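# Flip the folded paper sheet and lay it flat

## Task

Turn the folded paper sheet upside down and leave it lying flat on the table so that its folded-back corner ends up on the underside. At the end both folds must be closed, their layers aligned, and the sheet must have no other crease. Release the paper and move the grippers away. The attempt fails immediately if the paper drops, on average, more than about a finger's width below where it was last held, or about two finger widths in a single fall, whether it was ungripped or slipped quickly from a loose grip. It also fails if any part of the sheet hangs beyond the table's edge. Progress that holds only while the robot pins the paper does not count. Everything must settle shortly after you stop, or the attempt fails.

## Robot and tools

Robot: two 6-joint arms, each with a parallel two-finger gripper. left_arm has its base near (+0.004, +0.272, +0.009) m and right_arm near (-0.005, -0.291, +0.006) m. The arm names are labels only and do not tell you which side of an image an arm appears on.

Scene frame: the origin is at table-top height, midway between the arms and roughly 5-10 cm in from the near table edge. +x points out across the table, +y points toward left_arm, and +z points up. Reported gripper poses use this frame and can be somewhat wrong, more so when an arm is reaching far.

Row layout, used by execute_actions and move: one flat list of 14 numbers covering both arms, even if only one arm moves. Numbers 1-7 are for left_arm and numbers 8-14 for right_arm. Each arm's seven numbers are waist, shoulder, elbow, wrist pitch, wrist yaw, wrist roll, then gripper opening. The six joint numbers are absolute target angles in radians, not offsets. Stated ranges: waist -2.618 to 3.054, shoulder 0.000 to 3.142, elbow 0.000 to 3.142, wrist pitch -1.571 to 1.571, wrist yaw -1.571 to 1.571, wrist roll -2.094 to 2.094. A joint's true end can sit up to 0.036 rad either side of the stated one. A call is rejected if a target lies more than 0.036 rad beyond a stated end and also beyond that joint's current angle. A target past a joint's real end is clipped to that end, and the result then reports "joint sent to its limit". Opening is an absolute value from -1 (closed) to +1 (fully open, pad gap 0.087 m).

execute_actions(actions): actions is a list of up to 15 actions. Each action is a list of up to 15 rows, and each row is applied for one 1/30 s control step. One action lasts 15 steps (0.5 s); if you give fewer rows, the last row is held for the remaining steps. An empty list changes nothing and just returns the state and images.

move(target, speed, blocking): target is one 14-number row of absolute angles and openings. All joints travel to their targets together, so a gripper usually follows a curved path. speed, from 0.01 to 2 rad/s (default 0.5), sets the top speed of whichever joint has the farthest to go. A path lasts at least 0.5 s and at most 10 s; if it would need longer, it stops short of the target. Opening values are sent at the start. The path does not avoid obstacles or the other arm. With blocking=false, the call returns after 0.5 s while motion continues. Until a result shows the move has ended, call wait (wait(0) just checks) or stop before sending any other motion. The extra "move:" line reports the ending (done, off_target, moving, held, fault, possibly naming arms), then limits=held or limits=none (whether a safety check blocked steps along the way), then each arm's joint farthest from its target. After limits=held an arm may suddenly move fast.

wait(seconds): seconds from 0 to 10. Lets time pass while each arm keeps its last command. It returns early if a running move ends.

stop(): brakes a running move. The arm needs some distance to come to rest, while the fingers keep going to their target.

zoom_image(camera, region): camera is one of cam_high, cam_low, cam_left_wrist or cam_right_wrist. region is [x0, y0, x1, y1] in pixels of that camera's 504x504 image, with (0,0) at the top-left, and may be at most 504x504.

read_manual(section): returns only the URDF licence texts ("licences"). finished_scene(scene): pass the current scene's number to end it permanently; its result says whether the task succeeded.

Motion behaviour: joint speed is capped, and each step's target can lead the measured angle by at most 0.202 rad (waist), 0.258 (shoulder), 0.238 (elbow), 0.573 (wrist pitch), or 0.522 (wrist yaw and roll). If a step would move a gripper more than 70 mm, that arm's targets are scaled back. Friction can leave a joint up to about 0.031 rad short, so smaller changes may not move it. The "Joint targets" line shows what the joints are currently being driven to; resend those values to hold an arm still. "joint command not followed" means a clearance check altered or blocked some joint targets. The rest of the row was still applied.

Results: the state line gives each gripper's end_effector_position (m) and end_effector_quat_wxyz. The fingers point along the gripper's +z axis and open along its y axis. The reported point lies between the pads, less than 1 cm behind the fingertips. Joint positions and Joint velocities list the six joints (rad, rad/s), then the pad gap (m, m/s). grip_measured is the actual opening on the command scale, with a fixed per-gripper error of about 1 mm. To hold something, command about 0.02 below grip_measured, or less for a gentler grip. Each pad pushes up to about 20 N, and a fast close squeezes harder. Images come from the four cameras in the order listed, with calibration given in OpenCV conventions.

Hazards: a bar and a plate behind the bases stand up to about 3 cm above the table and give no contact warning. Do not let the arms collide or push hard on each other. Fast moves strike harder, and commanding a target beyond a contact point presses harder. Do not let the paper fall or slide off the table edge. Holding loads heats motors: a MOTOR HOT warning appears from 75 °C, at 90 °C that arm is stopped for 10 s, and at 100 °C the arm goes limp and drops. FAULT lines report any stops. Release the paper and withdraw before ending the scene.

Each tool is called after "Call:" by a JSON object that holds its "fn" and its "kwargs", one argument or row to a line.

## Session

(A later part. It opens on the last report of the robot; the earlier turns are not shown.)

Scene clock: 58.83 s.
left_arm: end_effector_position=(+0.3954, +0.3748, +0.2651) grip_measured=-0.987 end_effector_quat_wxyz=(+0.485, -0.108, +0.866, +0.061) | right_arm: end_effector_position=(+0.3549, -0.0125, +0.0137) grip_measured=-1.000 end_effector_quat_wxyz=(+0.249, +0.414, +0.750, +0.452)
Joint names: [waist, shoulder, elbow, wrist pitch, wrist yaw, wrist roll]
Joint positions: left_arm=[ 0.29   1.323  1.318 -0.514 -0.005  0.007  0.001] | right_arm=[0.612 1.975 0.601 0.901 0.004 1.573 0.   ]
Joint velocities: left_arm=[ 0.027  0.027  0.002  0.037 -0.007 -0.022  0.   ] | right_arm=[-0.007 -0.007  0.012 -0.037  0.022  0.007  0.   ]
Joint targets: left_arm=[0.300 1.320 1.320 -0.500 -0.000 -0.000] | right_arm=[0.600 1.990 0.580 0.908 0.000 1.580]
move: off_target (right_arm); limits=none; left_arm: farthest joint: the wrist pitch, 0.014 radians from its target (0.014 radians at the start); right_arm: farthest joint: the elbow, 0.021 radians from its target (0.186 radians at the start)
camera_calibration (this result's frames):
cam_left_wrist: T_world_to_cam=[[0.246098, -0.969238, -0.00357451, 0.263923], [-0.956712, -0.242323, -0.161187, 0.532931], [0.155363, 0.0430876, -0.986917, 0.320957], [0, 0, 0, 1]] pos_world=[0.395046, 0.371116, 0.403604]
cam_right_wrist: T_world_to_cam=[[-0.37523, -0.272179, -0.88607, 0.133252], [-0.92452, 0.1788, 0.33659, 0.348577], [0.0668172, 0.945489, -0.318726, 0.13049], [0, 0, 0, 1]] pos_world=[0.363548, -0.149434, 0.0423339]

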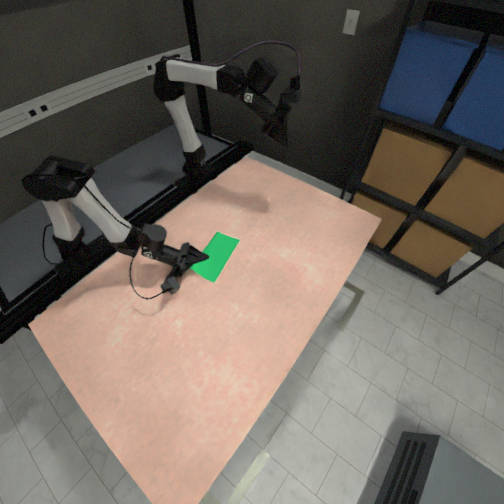

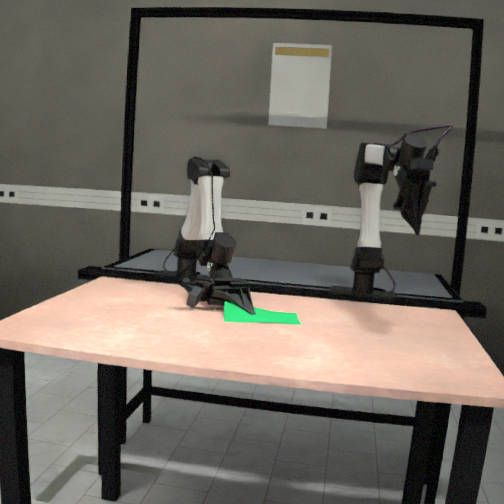

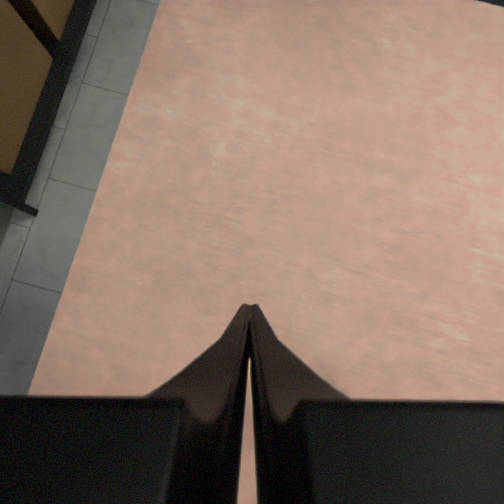

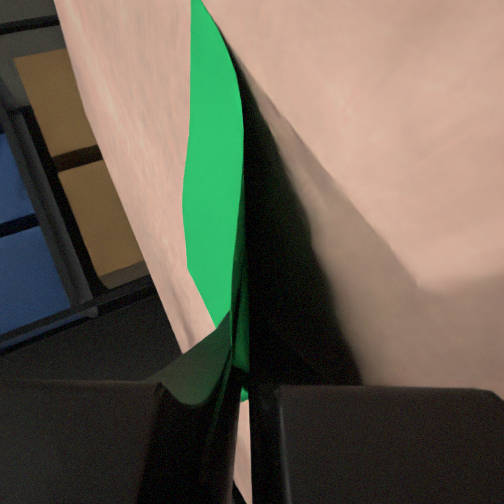

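Call:
{"fn": "execute_actions", "kwargs": {
  "actions": [
    [[0.3,1.32,1.32,-0.5,0,0,-1,0.6,1.99,0.58,0.9,0,1.58,-0.95],[0.3,1.32,1.32,-0.5,0,0,-1,0.6,1.99,0.58,0.9,0,1.58,-0.9],[0.3,1.32,1.32,-0.5,0,0,-1,0.6,1.99,0.58,0.9,0,1.58,-0.85],[0.3,1.32,1.32,-0.5,0,0,-1,0.6,1.99,0.58,0.9,0,1.58,-0.8]]
  ]
}}

Call:
{"fn": "move", "kwargs": {
  "target": [0.3,1.32,1.32,-0.5,0,0,-1,0.6,1.825,0.40,0.93,0,1.58,-0.8],
  "speed": 0.12
}}

Scene clock: 63.17 s.
left_arm: end_effector_position=(+0.3954, +0.3748, +0.2651) grip_measured=-0.987 end_effector_quat_wxyz=(+0.485, -0.108, +0.866, +0.061) | right_arm: end_effector_position=(+0.3559, -0.0119, +0.0160) grip_measured=-0.800 end_effector_quat_wxyz=(+0.250, +0.413, +0.748, +0.456)
Joint names: [waist, shoulder, elbow, wrist pitch, wrist yaw, wrist roll]
Joint positions: left_arm=[ 0.29   1.323  1.318 -0.514 -0.005  0.007  0.001] | right_arm=[0.612 1.975 0.601 0.911 0.004 1.575 0.009]
Joint velocities: left_arm=[-0.012 -0.002 -0.012 -0.051 -0.037  0.022 -0.   ] | right_arm=[-0.007 -0.017 -0.007  0.022 -0.022 -0.037  0.001]
Joint targets: left_arm=[0.300 1.320 1.320 -0.500 -0.000 -0.000] | right_arm=[0.600 1.990 0.580 0.900 -0.000 1.580]
camera_calibration (this result's frames):
cam_left_wrist: T_world_to_cam=[[0.246098, -0.969238, -0.00357451, 0.263923], [-0.956712, -0.242323, -0.161187, 0.532931], [0.155363, 0.0430876, -0.986917, 0.320957], [0, 0, 0, 1]] pos_world=[0.395046, 0.371116, 0.403604]
cam_right_wrist: T_world_to_cam=[[-0.368843, -0.265841, -0.890665, 0.133682], [-0.926851, 0.177366, 0.330889, 0.349528], [0.0700101, 0.94756, -0.311816, 0.129322], [0, 0, 0, 1]] pos_world=[0.364215, -0.148997, 0.0437356]

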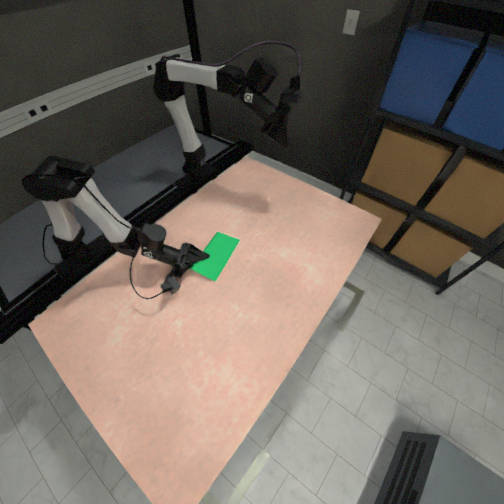

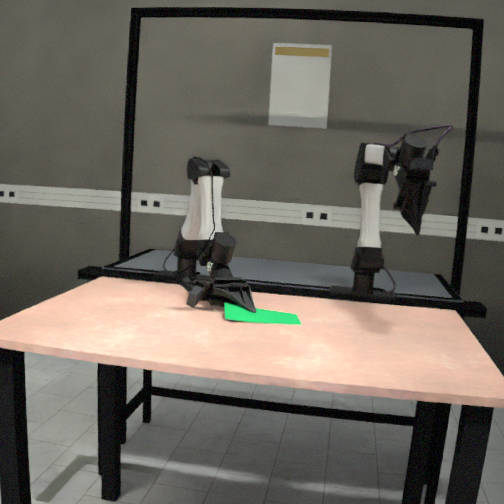

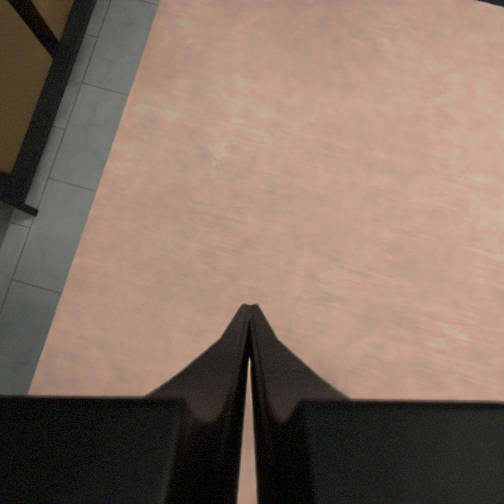

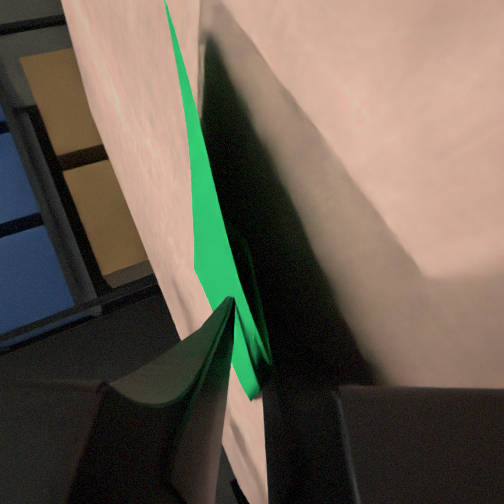

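Scene clock: 65.17 s.
left_arm: end_effector_position=(+0.3954, +0.3748, +0.2651) grip_measured=-0.987 end_effector_quat_wxyz=(+0.485, -0.108, +0.866, +0.061) | right_arm: end_effector_position=(+0.3156, -0.0376, +0.0170) grip_measured=-0.800 end_effector_quat_wxyz=(+0.244, +0.417, +0.755, +0.444)
Joint names: [waist, shoulder, elbow, wrist pitch, wrist yaw, wrist roll]
Joint positions: left_arm=[ 0.29   1.323  1.318 -0.514 -0.005  0.007  0.001] | right_arm=[0.612 1.838 0.421 0.921 0.004 1.575 0.009]
Joint velocities: left_arm=[ 0.022 -0.022  0.007 -0.022 -0.051  0.007  0.   ] | right_arm=[-0.012 -0.002  0.002 -0.037 -0.007  0.022 -0.001]
Joint targets: left_arm=[0.300 1.320 1.320 -0.500 0.000 0.000] | right_arm=[0.600 1.825 0.400 0.930 -0.000 1.580]
move: off_target (right_arm); limits=none; left_arm: farthest joint: the wrist pitch, 0.014 radians from its target (0.014 radians at the start); right_arm: farthest joint: the elbow, 0.021 radians from its target (0.201 radians at the start)
camera_calibration (this result's frames):
cam_left_wrist: T_world_to_cam=[[0.246098, -0.969238, -0.00357451, 0.263923], [-0.956712, -0.242323, -0.161187, 0.532931], [0.155363, 0.0430876, -0.986917, 0.320957], [0, 0, 0, 1]] pos_world=[0.395046, 0.371116, 0.403604]
cam_right_wrist: T_world_to_cam=[[-0.392983, -0.281245, -0.87548, 0.119646], [-0.917506, 0.183316, 0.352957, 0.313246], [0.0612218, 0.941964, -0.330084, 0.159733], [0, 0, 0, 1]] pos_world=[0.324644, -0.174236, 0.0469108]

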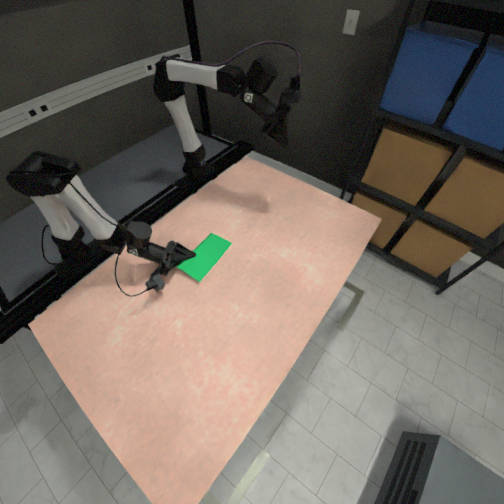

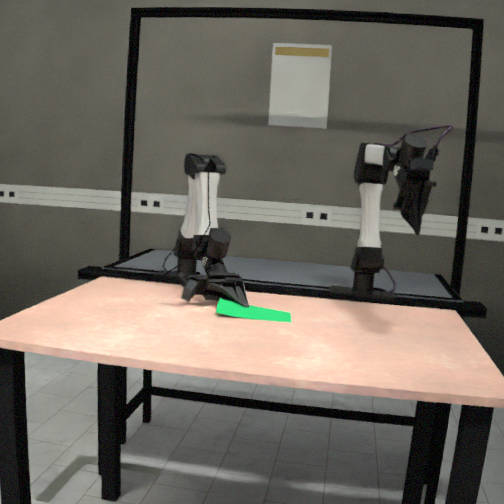

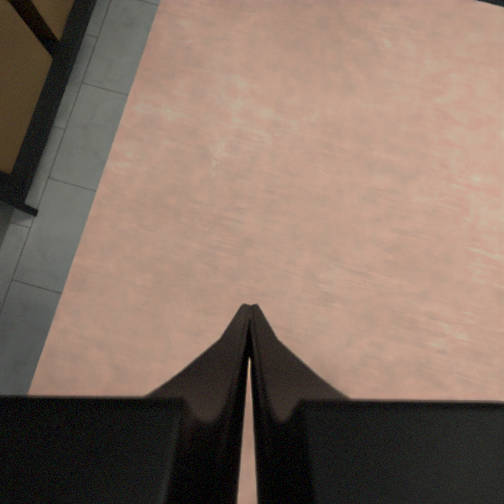

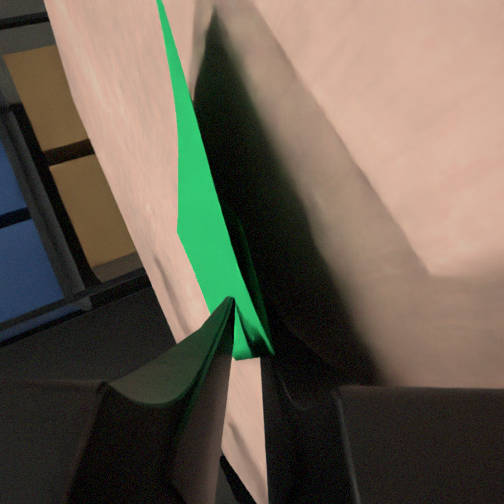

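Call:
{"fn": "move", "kwargs": {
  "target": [-0.535,2.073,1.675,-0.9,0,0,-1,0.6,1.825,0.40,0.93,0,1.58,-0.8],
  "speed": 0.8
}}

Scene clock: 73.10 s.
left_arm: end_effector_position=(+0.3596, +0.0411, +0.0533) grip_measured=-0.987 end_effector_quat_wxyz=(+0.121, +0.285, +0.949, -0.050) | right_arm: end_effector_position=(+0.3156, -0.0376, +0.0171) grip_measured=-0.800 end_effector_quat_wxyz=(+0.244, +0.417, +0.755, +0.444)
Joint names: [waist, shoulder, elbow, wrist pitch, wrist yaw, wrist roll]
Joint positions: left_arm=[-0.539  2.071  1.658 -0.881 -0.     0.007  0.001] | right_arm=[0.612 1.838 0.421 0.922 0.004 1.575 0.009]
Joint velocities: left_arm=[-0.017  0.012 -0.027 -0.022  0.022  0.037 -0.   ] | right_arm=[ 0.007 -0.007  0.017  0.037 -0.022 -0.081  0.   ]
Joint targets: left_arm=[-0.535 2.073 1.675 -0.900 0.000 0.000] | right_arm=[0.600 1.825 0.400 0.930 0.000 1.580]
move: off_target (right_arm); limits=none; left_arm: farthest joint: the wrist pitch, 0.019 radians from its target (0.386 radians at the start); right_arm: farthest joint: the elbow, 0.021 radians from its target (0.021 radians at the start)
camera_calibration (this result's frames):
cam_left_wrist: T_world_to_cam=[[-0.555633, -0.831076, 0.0241777, 0.22972], [-0.6801, 0.471038, 0.561772, 0.216324], [-0.478264, 0.295696, -0.826939, 0.340867], [0, 0, 0, 1]] pos_world=[0.437786, -0.0117748, 0.154797]
cam_right_wrist: T_world_to_cam=[[-0.392701, -0.281066, -0.875664, 0.119662], [-0.917619, 0.183244, 0.3527, 0.313285], [0.0613281, 0.942032, -0.329871, 0.1597], [0, 0, 0, 1]] pos_world=[0.324674, -0.174217, 0.0469689]

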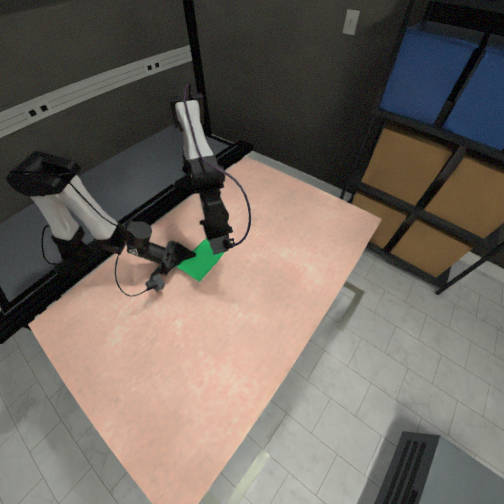

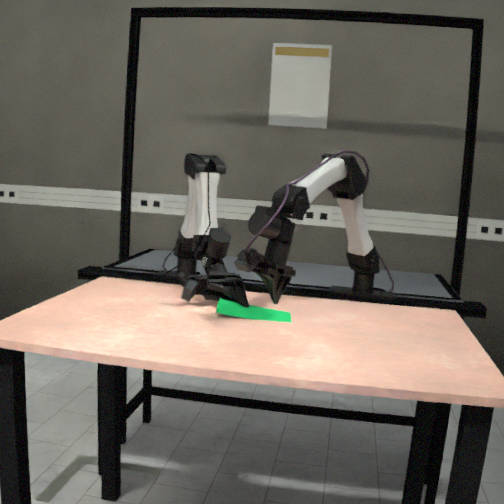

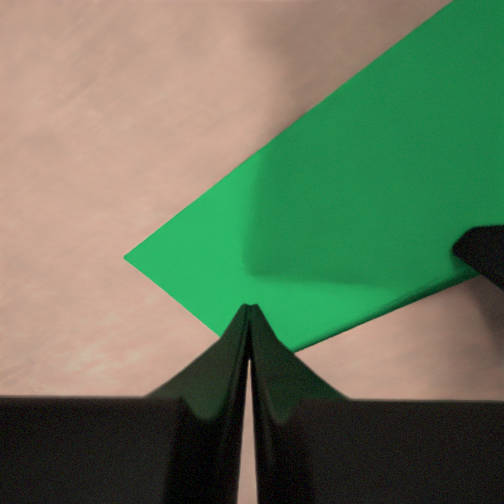

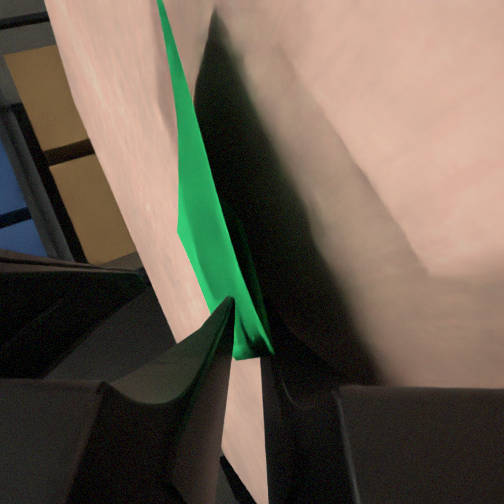

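Call:
{"fn": "move", "kwargs": {
  "target": [-0.575,2.2,1.675,-0.88,0,0,-1,0.6,1.825,0.40,0.93,0,1.58,-0.8],
  "speed": 0.15
}}

Call:
{"fn": "move", "kwargs": {
  "target": [-0.575,2.2,1.675,-0.88,0,0,-1,0.6,1.72,0.235,0.99,0,1.58,-0.78],
  "speed": 0.12
}}

Scene clock: 81.10 s.
left_arm: end_effector_position=(+0.3494, +0.0376, +0.0170) grip_measured=-0.987 end_effector_quat_wxyz=(+0.079, +0.296, +0.951, -0.037) | right_arm: end_effector_position=(+0.3156, -0.0376, +0.0171) grip_measured=-0.800 end_effector_quat_wxyz=(+0.244, +0.417, +0.755, +0.444)
Joint names: [waist, shoulder, elbow, wrist pitch, wrist yaw, wrist roll]
Joint positions: left_arm=[-0.558  2.167  1.664 -0.882 -0.003  0.007  0.001] | right_arm=[0.612 1.838 0.421 0.922 0.004 1.575 0.009]
Joint velocities: left_arm=[-0.002  0.002  0.012 -0.066 -0.007  0.007  0.   ] | right_arm=[ 0.002 -0.012  0.017  0.007 -0.11  -0.022 -0.   ]
Joint targets: left_arm=[-0.575 2.200 1.675 -0.880 -0.000 -0.000] | right_arm=[0.600 1.825 0.400 0.930 -0.000 1.580]
move: off_target (left_arm, right_arm); limits=none; left_arm: farthest joint: the shoulder, 0.033 radians from its target (0.129 radians at the start); right_arm: farthest joint: the elbow, 0.021 radians from its target (0.021 radians at the start)
camera_calibration (this result's frames):
cam_left_wrist: T_world_to_cam=[[-0.571304, -0.820424, 0.0227198, 0.227116], [-0.626447, 0.453778, 0.633759, 0.212063], [-0.530261, 0.347836, -0.773197, 0.322231], [0, 0, 0, 1]] pos_world=[0.433465, -0.021981, 0.109591]
cam_right_wrist: T_world_to_cam=[[-0.39242, -0.280886, -0.875848, 0.119679], [-0.917732, 0.183171, 0.352442, 0.313325], [0.0614343, 0.942099, -0.329658, 0.159667], [0, 0, 0, 1]] pos_world=[0.324703, -0.174198, 0.047027]

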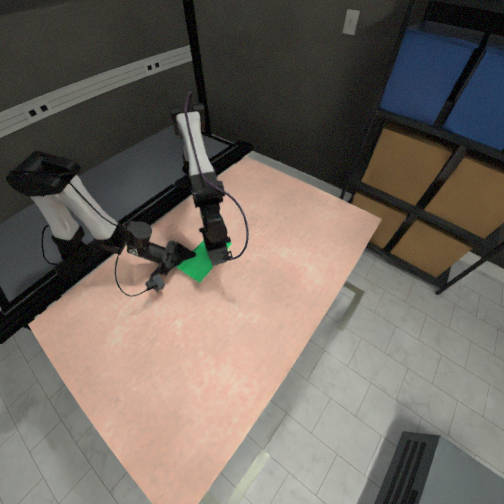

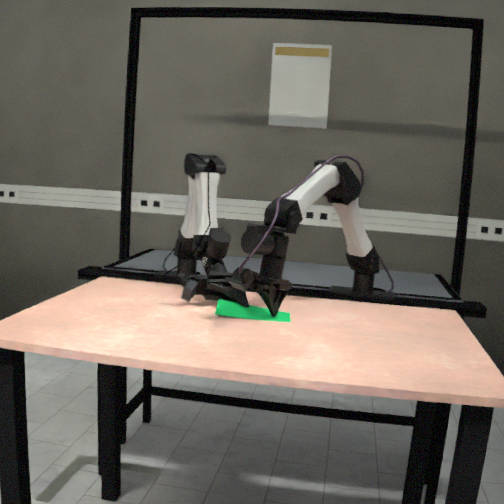

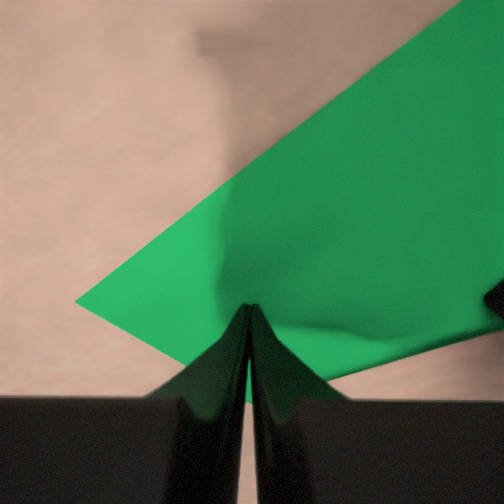

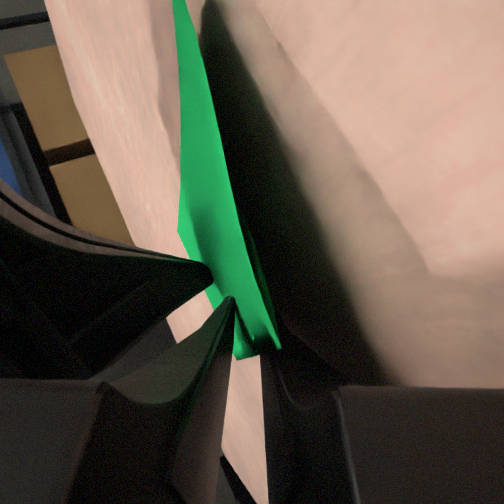

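Scene clock: 83.10 s.
left_arm: end_effector_position=(+0.3494, +0.0376, +0.0170) grip_measured=-0.987 end_effector_quat_wxyz=(+0.079, +0.296, +0.951, -0.037) | right_arm: end_effector_position=(+0.2807, -0.0598, +0.0179) grip_measured=-0.780 end_effector_quat_wxyz=(+0.244, +0.417, +0.755, +0.443)
Joint names: [waist, shoulder, elbow, wrist pitch, wrist yaw, wrist roll]
Joint positions: left_arm=[-0.558  2.167  1.664 -0.882 -0.003  0.007  0.001] | right_arm=[0.612 1.733 0.256 0.982 0.004 1.575 0.01 ]
Joint velocities: left_arm=[-0.012  0.002 -0.012  0.037  0.051 -0.007  0.   ] | right_arm=[-0.002 -0.007  0.007  0.007 -0.022 -0.037  0.   ]
Joint targets: left_arm=[-0.575 2.200 1.675 -0.880 -0.000 0.000] | right_arm=[0.600 1.720 0.235 0.990 -0.000 1.580]
move: off_target (left_arm, right_arm); limits=none; left_arm: farthest joint: the shoulder, 0.033 radians from its target (0.033 radians at the start); right_arm: farthest joint: the elbow, 0.021 radians from its target (0.186 radians at the start)
camera_calibration (this result's frames):
cam_left_wrist: T_world_to_cam=[[-0.571304, -0.820424, 0.0227198, 0.227116], [-0.626447, 0.453778, 0.633759, 0.212063], [-0.530261, 0.347836, -0.773197, 0.322231], [0, 0, 0, 1]] pos_world=[0.433465, -0.021981, 0.109591]
cam_right_wrist: T_world_to_cam=[[-0.393264, -0.281425, -0.875296, 0.100603], [-0.917392, 0.183388, 0.353215, 0.285022], [0.0611155, 0.941896, -0.330297, 0.18311], [0, 0, 0, 1]] pos_world=[0.289849, -0.196428, 0.0478638]

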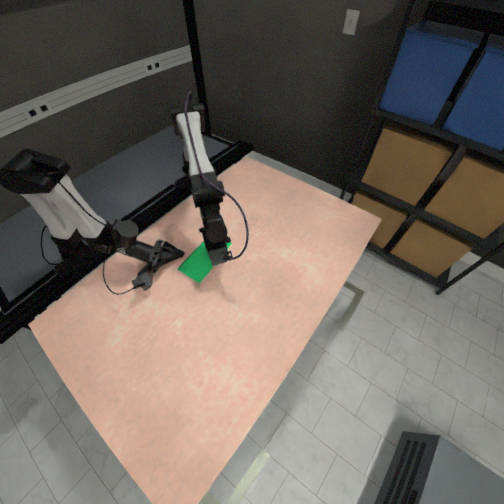

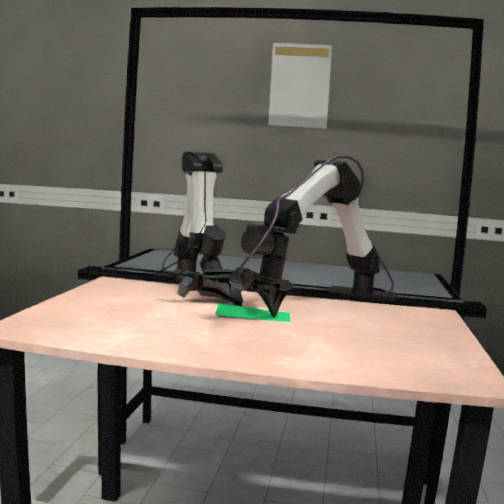

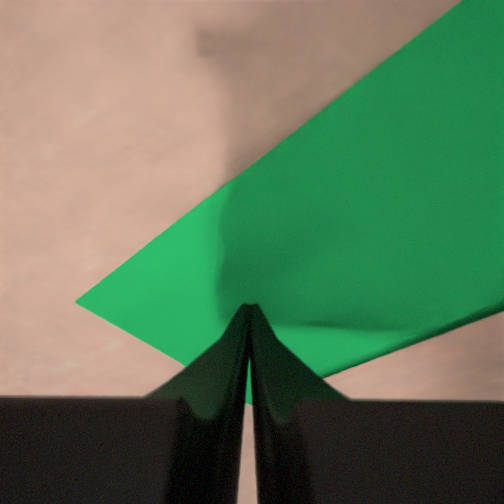

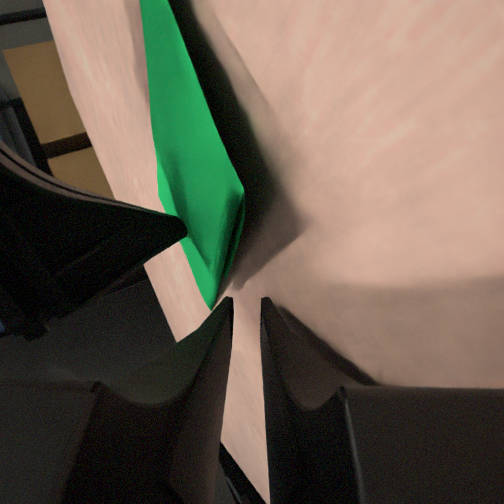

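Call:
{"fn": "move", "kwargs": {
  "target": [-0.575,2.03,1.675,-0.88,0,0,-1,0.6,1.3,0.3,0.7,0,1.58,-0.78],
  "speed": 0.5
}}

Call:
{"fn": "move", "kwargs": {
  "target": [-0.3,1.8,1.675,-0.88,0,0,-1,0.3,1.2,0.3,0.5,0,1.58,-0.78],
  "speed": 0.7
}}

Call:
{"fn": "zoom_image", "kwargs": {
  "camera": "cam_low",
  "region": [200, 285, 300, 335]
}}

Call:
{"fn": "zoom_image", "kwargs": {
  "camera": "cam_high",
  "region": [165, 220, 245, 300]
}}

Scene clock: 92.33 s.
left_arm: end_effector_position=(+0.3580, +0.0333, +0.0638) grip_measured=-0.987 end_effector_quat_wxyz=(+0.134, +0.293, +0.945, -0.054) | right_arm: end_effector_position=(+0.2846, -0.0574, +0.1146) grip_measured=-0.780 end_effector_quat_wxyz=(+0.280, +0.393, +0.711, +0.511)
Joint names: [waist, shoulder, elbow, wrist pitch, wrist yaw, wrist roll]
Joint positions: left_arm=[-0.558  2.05   1.664 -0.882 -0.003  0.007  0.001] | right_arm=[0.612 1.311 0.285 0.713 0.004 1.575 0.01 ]
Joint velocities: left_arm=[-0.007 -0.017 -0.017 -0.007  0.066 -0.022  0.   ] | right_arm=[ 0.007  0.002  0.012 -0.022  0.022  0.007 -0.001]
Joint targets: left_arm=[-0.575 2.030 1.675 -0.880 0.000 -0.000] | right_arm=[0.600 1.300 0.300 0.700 0.000 1.580]
move: done; limits=none; left_arm: farthest joint: the shoulder, 0.020 radians from its target (0.137 radians at the start); right_arm: farthest joint: the elbow, 0.015 radians from its target (0.044 radians at the start)
camera_calibration (this result's frames):
cam_left_wrist: T_world_to_cam=[[-0.570701, -0.820873, 0.0216215, 0.227354], [-0.684637, 0.490193, 0.539428, 0.215428], [-0.4534, 0.293049, -0.841754, 0.34316], [0, 0, 0, 1]] pos_world=[0.43283, -0.0195354, 0.167732]
cam_right_wrist: T_world_to_cam=[[-0.25149, -0.190966, -0.948833, 0.160707], [-0.962237, 0.154853, 0.223877, 0.279907], [0.104177, 0.969305, -0.222699, 0.189533], [0, 0, 0, 1]] pos_world=[0.290008, -0.19637, 0.132028]

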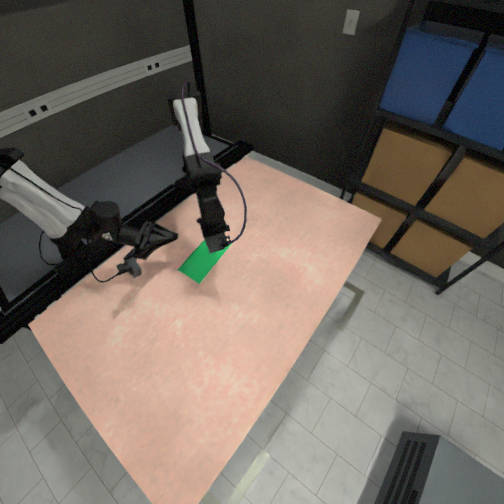

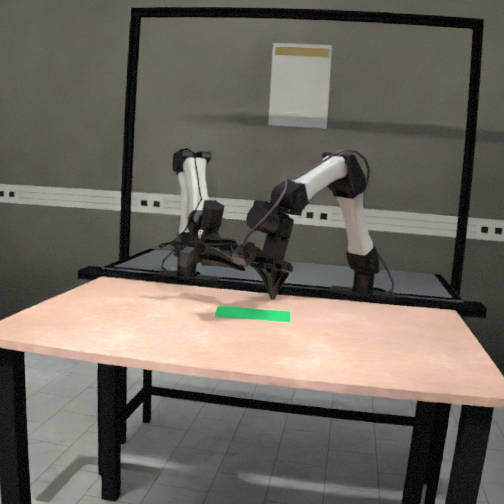

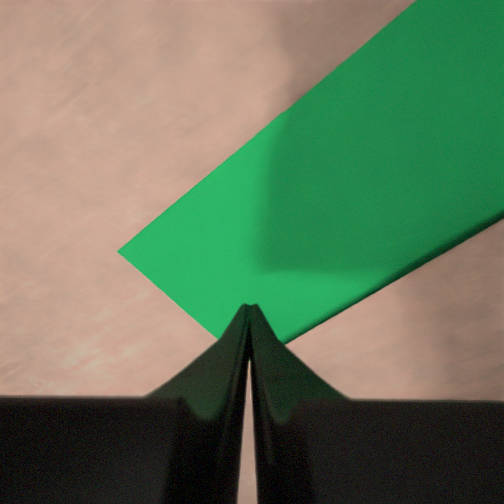

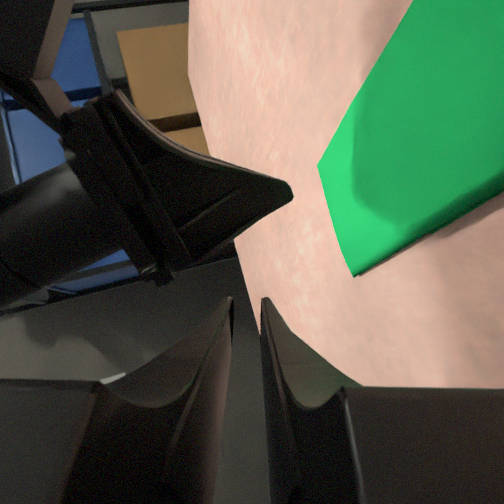

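Scene clock: 93.53 s.
left_arm: end_effector_position=(+0.4114, +0.1336, +0.1605) grip_measured=-0.987 end_effector_quat_wxyz=(+0.255, +0.162, +0.952, -0.053) | right_arm: end_effector_position=(+0.3238, -0.1576, +0.1013) grip_measured=-0.780 end_effector_quat_wxyz=(+0.329, +0.511, +0.668, +0.429)
Joint names: [waist, shoulder, elbow, wrist pitch, wrist yaw, wrist roll]
Joint positions: left_arm=[-0.296  1.806  1.664 -0.882 -0.002  0.007  0.001] | right_arm=[0.311 1.214 0.285 0.514 0.001 1.575 0.01 ]
Joint velocities: left_arm=[ 0.002 -0.002  0.012  0.022 -0.007  0.066 -0.001] | right_arm=[ 0.002  0.002 -0.002  0.007  0.022  0.007  0.   ]
Joint targets: left_arm=[-0.300 1.800 1.675 -0.880 0.000 -0.000] | right_arm=[0.300 1.200 0.300 0.500 -0.000 1.580]
move: done; limits=none; left_arm: farthest joint: the elbow, 0.011 radians from its target (0.011 radians at the start); right_arm: farthest joint: the elbow, 0.015 radians from its target (0.015 radians at the start)
camera_calibration (this result's frames):
cam_left_wrist: T_world_to_cam=[[-0.33751, -0.941185, 0.0160309, 0.259066], [-0.888021, 0.324002, 0.326254, 0.290699], [-0.31226, 0.0958783, -0.945146, 0.404252], [0, 0, 0, 1]] pos_world=[0.471816, 0.110883, 0.283082]
cam_right_wrist: T_world_to_cam=[[-0.387503, -0.136373, -0.911726, 0.187676], [-0.848705, 0.438901, 0.295069, 0.336883], [0.359918, 0.888126, -0.285816, 0.190356], [0, 0, 0, 1]] pos_world=[0.290127, -0.291325, 0.126112]

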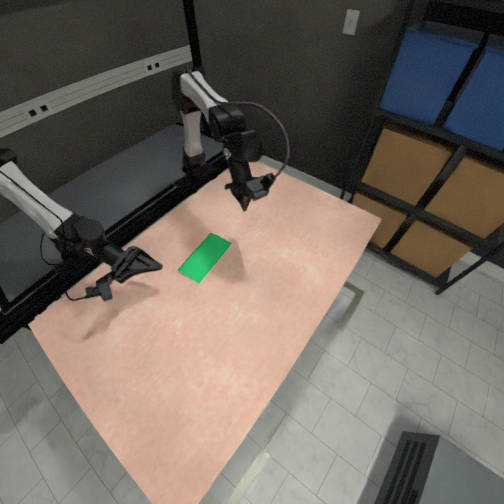

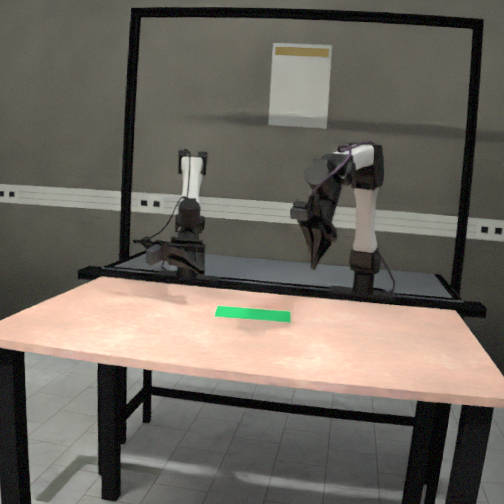

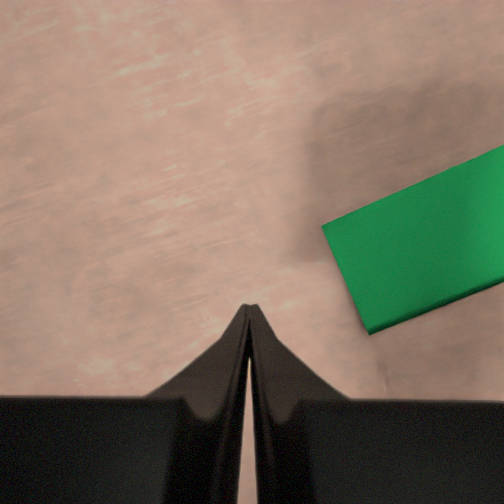

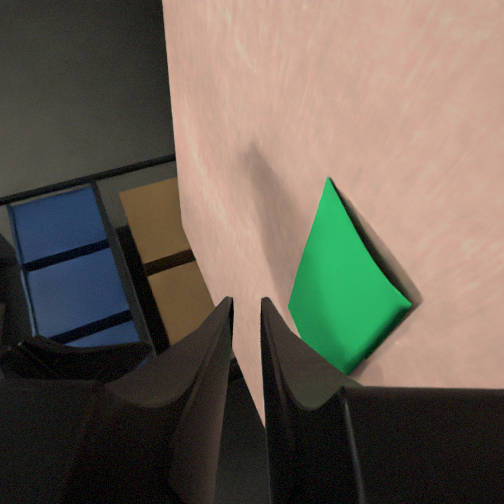

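Region (200, 285, 300, 335) of cam_low's 504x504 image, scaled by 5.040, with more detail than that image has.

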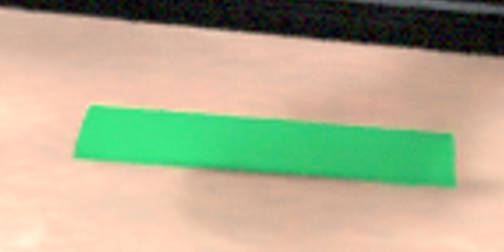

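Region (165, 220, 245, 300) of cam_high's 504x504 image, scaled by 6.300, with more detail than that image has.

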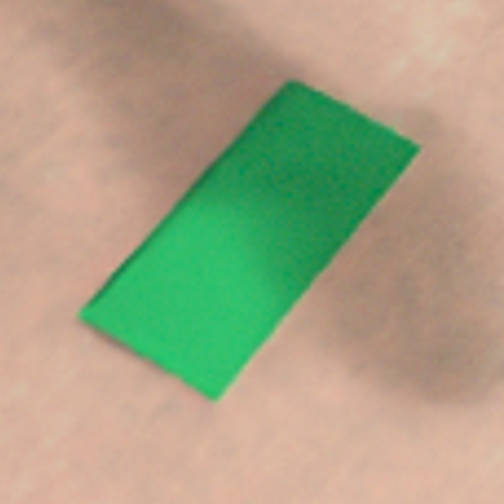

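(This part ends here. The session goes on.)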